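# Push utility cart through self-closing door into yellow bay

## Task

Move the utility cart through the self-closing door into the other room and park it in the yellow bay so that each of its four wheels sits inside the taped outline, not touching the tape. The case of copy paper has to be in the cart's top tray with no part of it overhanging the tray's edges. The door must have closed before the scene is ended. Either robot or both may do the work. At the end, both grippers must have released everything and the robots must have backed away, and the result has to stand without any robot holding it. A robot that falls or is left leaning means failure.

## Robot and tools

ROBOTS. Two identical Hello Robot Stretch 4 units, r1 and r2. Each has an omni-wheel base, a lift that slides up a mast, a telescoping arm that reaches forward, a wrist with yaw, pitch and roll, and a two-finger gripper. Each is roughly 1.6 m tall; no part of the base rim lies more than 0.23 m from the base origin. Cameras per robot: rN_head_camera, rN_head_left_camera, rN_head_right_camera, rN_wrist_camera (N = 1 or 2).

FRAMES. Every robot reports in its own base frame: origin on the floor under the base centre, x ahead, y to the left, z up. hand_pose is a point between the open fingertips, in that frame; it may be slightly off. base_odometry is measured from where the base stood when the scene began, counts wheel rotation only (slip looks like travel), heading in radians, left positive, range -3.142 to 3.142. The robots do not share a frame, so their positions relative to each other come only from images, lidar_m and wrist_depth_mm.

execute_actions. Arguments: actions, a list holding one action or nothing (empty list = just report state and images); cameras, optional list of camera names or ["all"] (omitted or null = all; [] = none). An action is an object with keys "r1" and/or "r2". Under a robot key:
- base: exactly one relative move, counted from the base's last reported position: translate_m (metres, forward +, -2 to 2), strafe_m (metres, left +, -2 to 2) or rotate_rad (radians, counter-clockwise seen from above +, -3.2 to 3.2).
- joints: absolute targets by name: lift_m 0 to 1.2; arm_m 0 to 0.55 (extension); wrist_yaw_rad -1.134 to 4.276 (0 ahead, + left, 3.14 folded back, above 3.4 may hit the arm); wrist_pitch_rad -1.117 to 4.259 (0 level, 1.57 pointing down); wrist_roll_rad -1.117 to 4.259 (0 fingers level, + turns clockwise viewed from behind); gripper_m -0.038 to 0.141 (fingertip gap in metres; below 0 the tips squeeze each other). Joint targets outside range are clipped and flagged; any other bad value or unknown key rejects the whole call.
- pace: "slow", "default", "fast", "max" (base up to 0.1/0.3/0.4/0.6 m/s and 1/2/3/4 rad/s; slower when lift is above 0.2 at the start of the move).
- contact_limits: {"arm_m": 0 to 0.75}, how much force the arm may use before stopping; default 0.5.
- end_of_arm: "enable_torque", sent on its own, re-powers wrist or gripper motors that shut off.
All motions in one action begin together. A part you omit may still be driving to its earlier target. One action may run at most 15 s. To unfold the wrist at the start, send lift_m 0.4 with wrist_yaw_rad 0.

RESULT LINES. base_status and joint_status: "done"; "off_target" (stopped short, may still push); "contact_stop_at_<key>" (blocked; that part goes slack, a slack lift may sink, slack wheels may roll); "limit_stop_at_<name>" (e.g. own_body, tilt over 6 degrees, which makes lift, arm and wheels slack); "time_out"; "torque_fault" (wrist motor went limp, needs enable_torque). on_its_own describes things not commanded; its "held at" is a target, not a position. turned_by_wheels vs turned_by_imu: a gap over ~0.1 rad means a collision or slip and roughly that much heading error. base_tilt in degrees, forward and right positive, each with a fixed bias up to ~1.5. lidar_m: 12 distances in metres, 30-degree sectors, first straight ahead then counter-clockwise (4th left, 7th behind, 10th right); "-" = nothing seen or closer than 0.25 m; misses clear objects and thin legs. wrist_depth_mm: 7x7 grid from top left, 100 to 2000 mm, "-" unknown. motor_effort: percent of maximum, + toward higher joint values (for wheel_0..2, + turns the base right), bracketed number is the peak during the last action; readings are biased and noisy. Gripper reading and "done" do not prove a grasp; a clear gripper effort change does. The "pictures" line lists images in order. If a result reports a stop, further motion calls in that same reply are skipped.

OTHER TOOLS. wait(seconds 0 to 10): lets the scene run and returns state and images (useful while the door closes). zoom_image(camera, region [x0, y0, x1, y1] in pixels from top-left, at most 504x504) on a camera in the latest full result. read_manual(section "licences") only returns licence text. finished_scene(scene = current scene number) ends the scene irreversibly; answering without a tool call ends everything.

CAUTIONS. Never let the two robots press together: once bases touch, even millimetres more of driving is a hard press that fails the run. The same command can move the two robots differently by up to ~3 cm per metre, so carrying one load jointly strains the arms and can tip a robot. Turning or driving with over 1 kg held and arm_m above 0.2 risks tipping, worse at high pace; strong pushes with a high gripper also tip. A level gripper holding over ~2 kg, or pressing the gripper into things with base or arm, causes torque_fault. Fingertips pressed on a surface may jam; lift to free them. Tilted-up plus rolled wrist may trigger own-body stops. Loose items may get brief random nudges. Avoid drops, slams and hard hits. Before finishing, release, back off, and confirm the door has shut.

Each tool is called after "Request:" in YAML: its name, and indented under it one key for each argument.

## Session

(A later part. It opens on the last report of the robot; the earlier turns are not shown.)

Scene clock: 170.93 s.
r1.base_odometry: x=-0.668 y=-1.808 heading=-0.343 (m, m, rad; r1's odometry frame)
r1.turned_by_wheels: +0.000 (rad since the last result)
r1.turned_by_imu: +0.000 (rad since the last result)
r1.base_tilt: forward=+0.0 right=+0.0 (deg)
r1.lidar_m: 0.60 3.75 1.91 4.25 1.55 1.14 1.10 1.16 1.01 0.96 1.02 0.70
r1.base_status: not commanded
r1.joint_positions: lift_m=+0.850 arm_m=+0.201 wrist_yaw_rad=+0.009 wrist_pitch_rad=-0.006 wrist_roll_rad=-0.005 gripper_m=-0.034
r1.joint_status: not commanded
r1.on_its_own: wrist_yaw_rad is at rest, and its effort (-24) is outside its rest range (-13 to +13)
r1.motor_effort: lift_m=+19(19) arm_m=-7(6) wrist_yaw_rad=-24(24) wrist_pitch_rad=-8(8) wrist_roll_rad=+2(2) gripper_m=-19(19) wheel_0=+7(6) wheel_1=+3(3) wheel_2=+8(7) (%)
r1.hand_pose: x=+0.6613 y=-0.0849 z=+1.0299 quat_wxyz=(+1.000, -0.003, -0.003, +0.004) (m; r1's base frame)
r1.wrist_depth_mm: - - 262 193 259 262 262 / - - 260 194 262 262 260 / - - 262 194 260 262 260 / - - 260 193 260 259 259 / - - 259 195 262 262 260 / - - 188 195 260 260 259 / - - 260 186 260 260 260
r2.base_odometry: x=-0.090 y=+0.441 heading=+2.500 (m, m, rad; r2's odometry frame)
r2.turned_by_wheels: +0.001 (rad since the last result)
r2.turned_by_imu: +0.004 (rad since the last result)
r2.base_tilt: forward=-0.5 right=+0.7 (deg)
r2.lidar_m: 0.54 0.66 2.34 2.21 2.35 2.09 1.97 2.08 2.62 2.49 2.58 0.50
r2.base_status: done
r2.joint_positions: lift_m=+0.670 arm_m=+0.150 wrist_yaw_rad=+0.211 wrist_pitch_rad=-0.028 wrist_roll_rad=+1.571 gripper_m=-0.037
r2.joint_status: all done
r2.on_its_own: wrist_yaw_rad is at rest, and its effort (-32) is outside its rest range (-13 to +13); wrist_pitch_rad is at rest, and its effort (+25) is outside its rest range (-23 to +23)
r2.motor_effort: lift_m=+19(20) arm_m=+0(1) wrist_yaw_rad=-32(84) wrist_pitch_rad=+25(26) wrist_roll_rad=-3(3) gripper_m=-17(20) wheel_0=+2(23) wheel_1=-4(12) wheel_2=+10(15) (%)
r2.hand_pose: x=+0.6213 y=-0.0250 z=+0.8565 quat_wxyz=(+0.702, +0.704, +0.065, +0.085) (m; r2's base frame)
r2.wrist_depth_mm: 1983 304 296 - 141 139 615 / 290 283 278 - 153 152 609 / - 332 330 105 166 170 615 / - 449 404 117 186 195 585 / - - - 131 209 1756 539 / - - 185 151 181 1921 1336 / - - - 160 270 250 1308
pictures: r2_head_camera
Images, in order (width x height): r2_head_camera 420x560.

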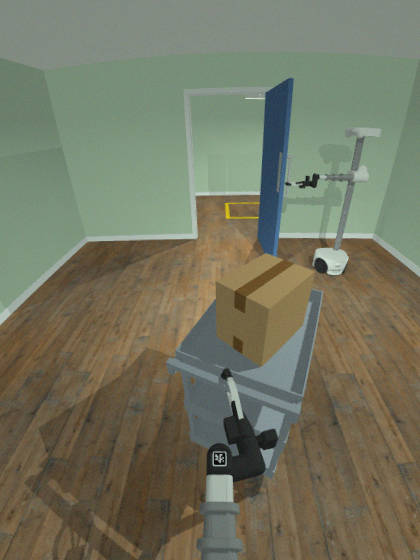

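Request:
execute_actions:
  actions:
    - {"r2":{"joints":{"gripper_m":0.1}}}
  cameras: []

Request:
execute_actions:
  actions:
    - {"r2":{"base":{"translate_m":-0.1},"joints":{"arm_m":0.0}}}
  cameras: []

Request:
execute_actions:
  actions:
    - {"r2":{"base":{"strafe_m":-0.11},"joints":{"wrist_yaw_rad":0,"wrist_roll_rad":0,"gripper_m":0.14}}}
  cameras: []

Request:
execute_actions:
  actions:
    - {"r2":{"base":{"translate_m":0.45},"pace":"slow"}}
  cameras: ["r2_head_camera","r2_wrist_camera"]

Scene clock: 173.37 s.
r1.base_odometry: x=-0.668 y=-1.808 heading=-0.343 (m, m, rad; r1's odometry frame)
r1.turned_by_wheels: +0.000 (rad since the last result)
r1.turned_by_imu: +0.000 (rad since the last result)
r1.base_tilt: forward=+0.0 right=+0.0 (deg)
r1.lidar_m: 0.60 3.77 1.90 4.23 1.57 1.16 1.08 1.15 1.02 0.98 1.01 0.69
r1.base_status: not commanded
r1.joint_positions: lift_m=+0.850 arm_m=+0.201 wrist_yaw_rad=+0.009 wrist_pitch_rad=-0.006 wrist_roll_rad=-0.005 gripper_m=-0.034
r1.joint_status: not commanded
r1.on_its_own: wrist_yaw_rad is at rest, and its effort (-24) is outside its rest range (-13 to +13)
r1.motor_effort: lift_m=+19(19) arm_m=-6(7) wrist_yaw_rad=-24(24) wrist_pitch_rad=-8(8) wrist_roll_rad=+2(2) gripper_m=-17(19) wheel_0=+6(7) wheel_1=+3(3) wheel_2=+8(8) (%)
r1.hand_pose: x=+0.6613 y=-0.0849 z=+1.0299 quat_wxyz=(+1.000, -0.003, -0.003, +0.004) (m; r1's base frame)
r1.wrist_depth_mm: - - 262 195 259 259 259 / - - 260 195 260 260 260 / - - 259 194 259 260 260 / - - 262 193 259 258 259 / - - 262 194 259 259 260 / - - 187 195 260 259 260 / - - 262 185 260 260 259
r2.base_odometry: x=-0.090 y=+0.441 heading=+2.500 (m, m, rad; r2's odometry frame)
r2.turned_by_wheels: +0.000 (rad since the last result)
r2.turned_by_imu: +0.001 (rad since the last result)
r2.base_tilt: forward=-0.4 right=+0.7 (deg)
r2.lidar_m: 0.53 0.69 2.36 2.19 2.33 2.07 1.99 2.09 2.62 2.49 2.59 0.51
r2.base_status: not commanded
r2.joint_positions: lift_m=+0.670 arm_m=+0.150 wrist_yaw_rad=+0.207 wrist_pitch_rad=-0.024 wrist_roll_rad=+1.570 gripper_m=+0.100
r2.joint_status: all done
r2.on_its_own: wrist_yaw_rad is at rest, and its effort (-20) is outside its rest range (-13 to +13)
r2.motor_effort: lift_m=+19(19) arm_m=-1(1) wrist_yaw_rad=-20(32) wrist_pitch_rad=+13(26) wrist_roll_rad=+1(2) gripper_m=+2(20) wheel_0=+3(3) wheel_1=-1(4) wheel_2=+4(11) (%)
r2.hand_pose: x=+0.6212 y=-0.0262 z=+0.8553 quat_wxyz=(+0.702, +0.704, +0.065, +0.082) (m; r2's base frame)
r2.wrist_depth_mm: - 320 312 - 151 151 603 / 306 296 291 104 163 165 597 / - 342 340 115 179 186 609 / - 462 413 127 200 647 585 / - - - 146 224 1808 535 / - - - 167 195 - 1366 / - - - 154 285 357 1281
pictures: none
No camera images: the call's "cameras" was empty. Leave "cameras" out to get every camera's image.

Scene clock: 174.90 s.
r1.base_odometry: x=-0.668 y=-1.808 heading=-0.343 (m, m, rad; r1's odometry frame)
r1.turned_by_wheels: +0.000 (rad since the last result)
r1.turned_by_imu: +0.000 (rad since the last result)
r1.base_tilt: forward=-0.1 right=+0.0 (deg)
r1.lidar_m: 0.61 3.74 1.89 4.20 1.56 1.17 1.10 1.17 1.02 0.97 1.00 0.69
r1.base_status: not commanded
r1.joint_positions: lift_m=+0.850 arm_m=+0.201 wrist_yaw_rad=+0.009 wrist_pitch_rad=-0.006 wrist_roll_rad=-0.005 gripper_m=-0.034
r1.joint_status: not commanded
r1.on_its_own: wrist_yaw_rad is at rest, and its effort (-24) is outside its rest range (-13 to +13)
r1.motor_effort: lift_m=+19(19) arm_m=-6(6) wrist_yaw_rad=-24(24) wrist_pitch_rad=-8(8) wrist_roll_rad=+2(2) gripper_m=-19(18) wheel_0=+7(6) wheel_1=+3(3) wheel_2=+7(7) (%)
r1.hand_pose: x=+0.6613 y=-0.0849 z=+1.0299 quat_wxyz=(+1.000, -0.003, -0.003, +0.004) (m; r1's base frame)
r1.wrist_depth_mm: - - 260 194 260 260 259 / - - 263 194 260 259 259 / - - 260 193 260 260 260 / - - 262 194 260 259 260 / - - 263 195 262 262 259 / - - 189 195 260 260 260 / - - 263 186 259 260 260
r2.base_odometry: x=-0.010 y=+0.381 heading=+2.499 (m, m, rad; r2's odometry frame)
r2.turned_by_wheels: -0.001 (rad since the last result)
r2.turned_by_imu: +0.000 (rad since the last result)
r2.base_tilt: forward=-0.3 right=+0.7 (deg)
r2.lidar_m: 0.61 3.20 2.32 2.18 2.33 1.97 1.90 1.97 2.59 2.48 2.60 0.60
r2.base_status: done
r2.joint_positions: lift_m=+0.670 arm_m=+0.001 wrist_yaw_rad=+0.200 wrist_pitch_rad=-0.017 wrist_roll_rad=+1.570 gripper_m=+0.100
r2.joint_status: all done
r2.motor_effort: lift_m=+19(19) arm_m=-4(4) wrist_yaw_rad=+1(21) wrist_pitch_rad=-7(14) wrist_roll_rad=-2(1) gripper_m=+1(1) wheel_0=-4(8) wheel_1=-5(8) wheel_2=+0(13) (%)
r2.hand_pose: x=+0.4718 y=-0.0284 z=+0.8533 quat_wxyz=(+0.703, +0.704, +0.065, +0.077) (m; r2's base frame)
r2.wrist_depth_mm: - - 627 370 373 788 569 / - - 549 402 - 866 585 / - - 597 442 1042 866 591 / - - - 500 - 809 574 / - - - - - 1808 539 / - - 204 591 597 585 1229 / - - - - - 1756 1366
pictures: none
No camera images: the call's "cameras" was empty. Leave "cameras" out to get every camera's image.

Scene clock: 176.43 s.
r1.base_odometry: x=-0.668 y=-1.808 heading=-0.343 (m, m, rad; r1's odometry frame)
r1.turned_by_wheels: +0.000 (rad since the last result)
r1.turned_by_imu: +0.000 (rad since the last result)
r1.base_tilt: forward=+0.0 right=-0.1 (deg)
r1.lidar_m: 0.60 3.76 1.90 4.20 1.56 1.14 1.09 1.17 1.01 0.97 1.00 0.68
r1.base_status: not commanded
r1.joint_positions: lift_m=+0.850 arm_m=+0.201 wrist_yaw_rad=+0.009 wrist_pitch_rad=-0.006 wrist_roll_rad=-0.005 gripper_m=-0.034
r1.joint_status: not commanded
r1.on_its_own: wrist_yaw_rad is at rest, and its effort (-24) is outside its rest range (-13 to +13)
r1.motor_effort: lift_m=+19(19) arm_m=-6(7) wrist_yaw_rad=-24(24) wrist_pitch_rad=-8(8) wrist_roll_rad=+2(2) gripper_m=-20(19) wheel_0=+6(6) wheel_1=+3(3) wheel_2=+8(8) (%)
r1.hand_pose: x=+0.6613 y=-0.0849 z=+1.0299 quat_wxyz=(+1.000, -0.003, -0.003, +0.004) (m; r1's base frame)
r1.wrist_depth_mm: - - 260 194 259 259 262 / - - 262 193 262 262 259 / - - 263 194 262 260 262 / - - 260 193 259 259 260 / - - 260 195 259 259 259 / - - 188 195 260 262 260 / - - 262 186 260 260 260
r2.base_odometry: x=+0.056 y=+0.469 heading=+2.500 (m, m, rad; r2's odometry frame)
r2.turned_by_wheels: +0.000 (rad since the last result)
r2.turned_by_imu: +0.001 (rad since the last result)
r2.base_tilt: forward=-0.5 right=+0.8 (deg)
r2.lidar_m: 0.56 0.74 2.47 2.30 2.44 1.99 1.89 1.97 2.48 2.39 2.49 0.83
r2.base_status: done
r2.joint_positions: lift_m=+0.670 arm_m=+0.001 wrist_yaw_rad=+0.000 wrist_pitch_rad=-0.017 wrist_roll_rad=+0.001 gripper_m=+0.140
r2.joint_status: all done
r2.motor_effort: lift_m=+19(19) arm_m=-5(5) wrist_yaw_rad=-1(6) wrist_pitch_rad=-7(6) wrist_roll_rad=-1(5) gripper_m=+1(1) wheel_0=+2(10) wheel_1=-1(11) wheel_2=+0(1) (%)
r2.hand_pose: x=+0.4602 y=-0.0873 z=+0.8533 quat_wxyz=(+1.000, +0.000, -0.009, +0.000) (m; r2's base frame)
r2.wrist_depth_mm: - - - - - - - / - - - - - - - / - - - 597 723 - - / - - 809 603 732 - - / - 554 449 387 480 - - / - 609 466 436 394 198 - / - 1863 1397 150 946 1921 -
pictures: none
No camera images: the call's "cameras" was empty. Leave "cameras" out to get every camera's image.

Scene clock: 182.20 s.
r1.base_odometry: x=-0.668 y=-1.808 heading=-0.343 (m, m, rad; r1's odometry frame)
r1.turned_by_wheels: +0.000 (rad since the last result)
r1.turned_by_imu: +0.000 (rad since the last result)
r1.base_tilt: forward=+0.0 right=-0.1 (deg)
r1.lidar_m: 0.60 3.76 1.68 4.23 1.58 1.13 1.08 1.16 1.02 0.97 1.01 0.70
r1.base_status: not commanded
r1.joint_positions: lift_m=+0.850 arm_m=+0.201 wrist_yaw_rad=+0.009 wrist_pitch_rad=-0.006 wrist_roll_rad=-0.005 gripper_m=-0.034
r1.joint_status: not commanded
r1.on_its_own: wrist_yaw_rad is at rest, and its effort (-24) is outside its rest range (-13 to +13)
r1.motor_effort: lift_m=+19(19) arm_m=-6(7) wrist_yaw_rad=-24(24) wrist_pitch_rad=-8(8) wrist_roll_rad=+2(2) gripper_m=-19(19) wheel_0=+7(6) wheel_1=+3(3) wheel_2=+7(8) (%)
r1.hand_pose: x=+0.6613 y=-0.0849 z=+1.0299 quat_wxyz=(+1.000, -0.003, -0.003, +0.004) (m; r1's base frame)
r1.wrist_depth_mm: - - 260 195 262 259 259 / - - 260 193 262 259 260 / - - 260 194 260 259 260 / - - 260 194 260 260 260 / - - 260 194 260 259 262 / - - 188 195 260 260 260 / - - 262 186 259 260 260
r2.base_odometry: x=-0.304 y=+0.738 heading=+2.500 (m, m, rad; r2's odometry frame)
r2.turned_by_wheels: +0.001 (rad since the last result)
r2.turned_by_imu: +0.001 (rad since the last result)
r2.base_tilt: forward=-0.4 right=+0.7 (deg)
r2.lidar_m: 0.45 0.55 2.46 2.33 2.43 2.46 2.35 2.43 2.48 2.38 2.45 0.46
r2.base_status: done
r2.joint_positions: lift_m=+0.670 arm_m=+0.000 wrist_yaw_rad=+0.003 wrist_pitch_rad=-0.017 wrist_roll_rad=+0.000 gripper_m=+0.140
r2.joint_status: not commanded
r2.motor_effort: lift_m=+19(19) arm_m=+1(4) wrist_yaw_rad=-10(18) wrist_pitch_rad=-7(7) wrist_roll_rad=+0(1) gripper_m=-2(3) wheel_0=+7(9) wheel_1=+5(8) wheel_2=-5(11) (%)
r2.hand_pose: x=+0.4595 y=-0.0864 z=+0.8533 quat_wxyz=(+1.000, +0.000, -0.009, +0.002) (m; r2's base frame)
r2.wrist_depth_mm: - - - - - - - / - - - 415 473 - - / - - 559 415 473 - - / - - 554 415 473 723 - / 382 279 283 394 436 433 - / - 368 196 170 183 198 - / - - 315 145 205 1281 1921
pictures: r2_head_camera, r2_wrist_camera
Images, in order (width x height): r2_head_camera 420x560, r2_wrist_camera 616x392.

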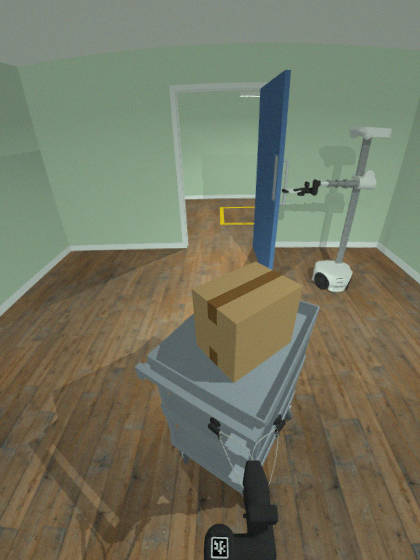

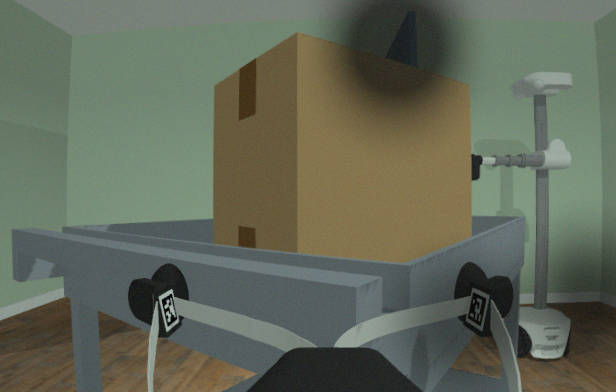

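Request:
execute_actions:
  actions:
    - {"r2":{"base":{"translate_m":-0.12}}}
  cameras: []

Request:
execute_actions:
  actions:
    - {"r2":{"base":{"strafe_m":-0.33},"joints":{"gripper_m":0.0,"lift_m":0.64}}}
  cameras: []

Request:
execute_actions:
  actions:
    - {"r2":{"base":{"translate_m":0.12},"joints":{"arm_m":0.5},"pace":"slow"}}
  cameras: ["r2_head_camera"]

Scene clock: 184.13 s.
r1.base_odometry: x=-0.668 y=-1.808 heading=-0.343 (m, m, rad; r1's odometry frame)
r1.turned_by_wheels: +0.000 (rad since the last result)
r1.turned_by_imu: +0.000 (rad since the last result)
r1.base_tilt: forward=+0.0 right=-0.1 (deg)
r1.lidar_m: 0.61 3.76 1.67 4.23 1.60 1.16 1.10 1.15 1.01 0.97 0.99 0.69
r1.base_status: not commanded
r1.joint_positions: lift_m=+0.850 arm_m=+0.201 wrist_yaw_rad=+0.009 wrist_pitch_rad=-0.006 wrist_roll_rad=-0.005 gripper_m=-0.034
r1.joint_status: not commanded
r1.on_its_own: wrist_yaw_rad is at rest, and its effort (-24) is outside its rest range (-13 to +13)
r1.motor_effort: lift_m=+19(19) arm_m=-6(6) wrist_yaw_rad=-24(24) wrist_pitch_rad=-8(8) wrist_roll_rad=+1(2) gripper_m=-19(19) wheel_0=+6(6) wheel_1=+2(3) wheel_2=+8(7) (%)
r1.hand_pose: x=+0.6613 y=-0.0849 z=+1.0299 quat_wxyz=(+1.000, -0.003, -0.003, +0.004) (m; r1's base frame)
r1.wrist_depth_mm: - - 260 193 262 260 260 / - - 260 194 262 260 260 / - - 260 193 260 259 260 / - - 259 193 260 262 260 / - - 260 195 260 262 259 / - - 189 195 260 259 258 / - - 260 186 260 260 259
r2.base_odometry: x=-0.209 y=+0.666 heading=+2.500 (m, m, rad; r2's odometry frame)
r2.turned_by_wheels: +0.000 (rad since the last result)
r2.turned_by_imu: +0.001 (rad since the last result)
r2.base_tilt: forward=-0.4 right=+0.8 (deg)
r2.lidar_m: 0.51 0.70 2.45 2.33 2.46 2.34 2.20 2.29 2.47 2.37 2.47 0.64
r2.base_status: done
r2.joint_positions: lift_m=+0.670 arm_m=+0.000 wrist_yaw_rad=+0.000 wrist_pitch_rad=-0.017 wrist_roll_rad=+0.000 gripper_m=+0.140
r2.joint_status: not commanded
r2.motor_effort: lift_m=+19(19) arm_m=+1(1) wrist_yaw_rad=+0(13) wrist_pitch_rad=-6(6) wrist_roll_rad=-1(1) gripper_m=+1(1) wheel_0=-4(8) wheel_1=-3(9) wheel_2=+4(12) (%)
r2.hand_pose: x=+0.4592 y=-0.0873 z=+0.8533 quat_wxyz=(+1.000, +0.000, -0.009, +0.000) (m; r2's base frame)
r2.wrist_depth_mm: - - - - - - - / - - - 554 - - - / - - - 539 615 - - / - - 741 539 615 - - / - 492 370 307 384 715 - / - 585 402 286 312 198 - / - 1808 - 149 904 866 -
pictures: none
No camera images: the call's "cameras" was empty. Leave "cameras" out to get every camera's image.

Scene clock: 186.57 s.
r1.base_odometry: x=-0.668 y=-1.808 heading=-0.343 (m, m, rad; r1's odometry frame)
r1.turned_by_wheels: +0.000 (rad since the last result)
r1.turned_by_imu: +0.000 (rad since the last result)
r1.base_tilt: forward=+0.0 right=+0.0 (deg)
r1.lidar_m: 0.59 3.74 1.67 4.23 1.56 1.15 1.11 1.16 1.01 0.97 1.00 0.70
r1.base_status: not commanded
r1.joint_positions: lift_m=+0.850 arm_m=+0.201 wrist_yaw_rad=+0.009 wrist_pitch_rad=-0.006 wrist_roll_rad=-0.005 gripper_m=-0.034
r1.joint_status: not commanded
r1.on_its_own: wrist_yaw_rad is at rest, and its effort (-24) is outside its rest range (-13 to +13)
r1.motor_effort: lift_m=+19(19) arm_m=-6(7) wrist_yaw_rad=-24(24) wrist_pitch_rad=-8(8) wrist_roll_rad=+2(2) gripper_m=-19(18) wheel_0=+6(6) wheel_1=+3(3) wheel_2=+7(8) (%)
r1.hand_pose: x=+0.6613 y=-0.0849 z=+1.0299 quat_wxyz=(+1.000, -0.003, -0.003, +0.004) (m; r1's base frame)
r1.wrist_depth_mm: - - 260 194 260 258 259 / - - 262 195 262 260 262 / - - 260 193 260 260 258 / - - 262 194 260 260 260 / - - 260 195 259 260 260 / - - 188 196 259 259 260 / - - 262 186 260 260 259
r2.base_odometry: x=-0.011 y=+0.931 heading=+2.500 (m, m, rad; r2's odometry frame)
r2.turned_by_wheels: +0.000 (rad since the last result)
r2.turned_by_imu: +0.001 (rad since the last result)
r2.base_tilt: forward=-0.2 right=+0.7 (deg)
r2.lidar_m: 0.65 0.56 2.82 2.66 2.77 2.32 2.21 2.30 2.14 2.04 2.13 2.52
r2.base_status: done
r2.joint_positions: lift_m=+0.640 arm_m=+0.000 wrist_yaw_rad=+0.000 wrist_pitch_rad=-0.017 wrist_roll_rad=+0.000 gripper_m=+0.000
r2.joint_status: all done
r2.motor_effort: lift_m=+19(16) arm_m=+1(1) wrist_yaw_rad=+0(1) wrist_pitch_rad=-5(6) wrist_roll_rad=+0(1) gripper_m=-5(4) wheel_0=+3(11) wheel_1=-2(12) wheel_2=+0(3) (%)
r2.hand_pose: x=+0.4592 y=-0.0874 z=+0.8234 quat_wxyz=(+1.000, +0.000, -0.009, +0.000) (m; r2's base frame)
r2.wrist_depth_mm: - - - - - - - / - 585 707 - - - - / - 580 654 - - - - / 535 554 634 - - - - / 368 436 569 831 - - - / 368 - 1078 200 190 - - / 368 866 831 492 1921 1756 -
pictures: none
No camera images: the call's "cameras" was empty. Leave "cameras" out to get every camera's image.

Scene clock: 192.83 s.
r1.base_odometry: x=-0.668 y=-1.808 heading=-0.343 (m, m, rad; r1's odometry frame)
r1.turned_by_wheels: +0.000 (rad since the last result)
r1.turned_by_imu: +0.001 (rad since the last result)
r1.base_tilt: forward=+0.0 right=+0.0 (deg)
r1.lidar_m: 0.59 1.73 1.66 4.20 1.56 1.15 1.11 1.15 1.01 0.98 1.00 0.70
r1.base_status: not commanded
r1.joint_positions: lift_m=+0.850 arm_m=+0.201 wrist_yaw_rad=+0.009 wrist_pitch_rad=-0.006 wrist_roll_rad=-0.005 gripper_m=-0.034
r1.joint_status: not commanded
r1.on_its_own: wrist_yaw_rad is at rest, and its effort (-24) is outside its rest range (-13 to +13)
r1.motor_effort: lift_m=+19(19) arm_m=-7(7) wrist_yaw_rad=-24(24) wrist_pitch_rad=-8(9) wrist_roll_rad=+2(1) gripper_m=-19(19) wheel_0=+6(6) wheel_1=+3(3) wheel_2=+8(8) (%)
r1.hand_pose: x=+0.6613 y=-0.0849 z=+1.0299 quat_wxyz=(+1.000, -0.003, -0.003, +0.004) (m; r1's base frame)
r1.wrist_depth_mm: - - 259 193 260 260 260 / - - 262 194 262 260 260 / - - 259 193 260 259 260 / - - 260 195 259 259 259 / - - 262 195 260 260 260 / - - 188 195 260 260 258 / - - 263 186 260 262 260
r2.base_odometry: x=-0.107 y=+1.002 heading=+2.499 (m, m, rad; r2's odometry frame)
r2.turned_by_wheels: -0.001 (rad since the last result)
r2.turned_by_imu: +0.001 (rad since the last result)
r2.base_tilt: forward=-0.4 right=+0.6 (deg)
r2.lidar_m: 0.58 0.46 0.90 2.64 2.77 2.46 2.35 2.44 2.14 2.05 2.11 2.42
r2.base_status: done
r2.joint_positions: lift_m=+0.640 arm_m=+0.499 wrist_yaw_rad=-0.009 wrist_pitch_rad=-0.017 wrist_roll_rad=+0.000 gripper_m=+0.000
r2.joint_status: all done
r2.on_its_own: wrist_yaw_rad is at rest, and its effort (+26) is outside its rest range (-13 to +13)
r2.motor_effort: lift_m=+18(18) arm_m=+7(8) wrist_yaw_rad=+26(38) wrist_pitch_rad=-5(6) wrist_roll_rad=-1(2) gripper_m=-3(6) wheel_0=-3(7) wheel_1=+0(7) wheel_2=-5(7) (%)
r2.hand_pose: x=+0.9575 y=-0.0899 z=+0.8234 quat_wxyz=(+1.000, +0.000, -0.009, -0.004) (m; r2's base frame)
r2.wrist_depth_mm: - - - - - - - / - - - - - - - / - - - - 1756 - - / - - - - - - - / 113 137 177 245 - - - / 112 136 169 199 188 - - / 112 135 153 175 1863 809 1708
pictures: r2_head_camera
Images, in order (width x height): r2_head_camera 420x560.

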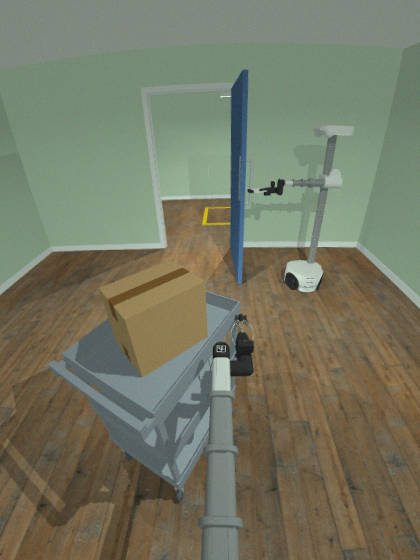

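Request:
execute_actions:
  actions:
    - {"r2":{"base":{"rotate_rad":0.3},"pace":"slow"}}
  cameras: ["r2_head_camera"]

Scene clock: 194.33 s.
r1.base_odometry: x=-0.668 y=-1.808 heading=-0.343 (m, m, rad; r1's odometry frame)
r1.turned_by_wheels: +0.000 (rad since the last result)
r1.turned_by_imu: +0.000 (rad since the last result)
r1.base_tilt: forward=+0.0 right=-0.1 (deg)
r1.lidar_m: 0.62 1.78 1.81 4.23 1.54 1.16 1.10 1.17 1.01 0.97 1.03 0.69
r1.base_status: not commanded
r1.joint_positions: lift_m=+0.850 arm_m=+0.201 wrist_yaw_rad=+0.009 wrist_pitch_rad=-0.006 wrist_roll_rad=-0.005 gripper_m=-0.034
r1.joint_status: not commanded
r1.on_its_own: wrist_yaw_rad is at rest, and its effort (-25) is outside its rest range (-13 to +13)
r1.motor_effort: lift_m=+19(19) arm_m=-6(6) wrist_yaw_rad=-25(24) wrist_pitch_rad=-8(8) wrist_roll_rad=+2(2) gripper_m=-19(19) wheel_0=+6(7) wheel_1=+3(3) wheel_2=+8(8) (%)
r1.hand_pose: x=+0.6613 y=-0.0849 z=+1.0299 quat_wxyz=(+1.000, -0.003, -0.003, +0.004) (m; r1's base frame)
r1.wrist_depth_mm: - - 260 195 259 260 260 / - - 259 194 259 262 259 / - - 259 193 260 260 259 / - - 262 194 260 258 260 / - - 260 195 260 260 262 / - - 189 195 260 262 259 / - - 262 185 259 259 260
r2.base_odometry: x=-0.107 y=+1.002 heading=+2.798 (m, m, rad; r2's odometry frame)
r2.turned_by_wheels: +0.299 (rad since the last result)
r2.turned_by_imu: +0.271 (rad since the last result)
r2.base_tilt: forward=-0.3 right=+0.8 (deg)
r2.lidar_m: 0.63 0.68 2.67 2.67 2.73 2.35 2.35 2.36 2.05 2.03 2.40 2.39
r2.base_status: done
r2.joint_positions: lift_m=+0.640 arm_m=+0.499 wrist_yaw_rad=+0.000 wrist_pitch_rad=-0.017 wrist_roll_rad=+0.000 gripper_m=+0.000
r2.joint_status: not commanded
r2.motor_effort: lift_m=+19(18) arm_m=+5(7) wrist_yaw_rad=+1(100) wrist_pitch_rad=-6(7) wrist_roll_rad=+0(1) gripper_m=-5(6) wheel_0=-4(34) wheel_1=-6(24) wheel_2=-4(30) (%)
r2.hand_pose: x=+0.9585 y=-0.0875 z=+0.8233 quat_wxyz=(+1.000, +0.000, -0.009, +0.000) (m; r2's base frame)
r2.wrist_depth_mm: 296 368 - - - - - / 298 370 - - - - - / 300 373 - - - - - / 281 345 - - - - - / 187 262 462 - - - - / 185 260 549 200 190 - - / 183 1921 549 1060 1921 1499 1983
pictures: r2_head_camera
Images, in order (width x height): r2_head_camera 420x560.

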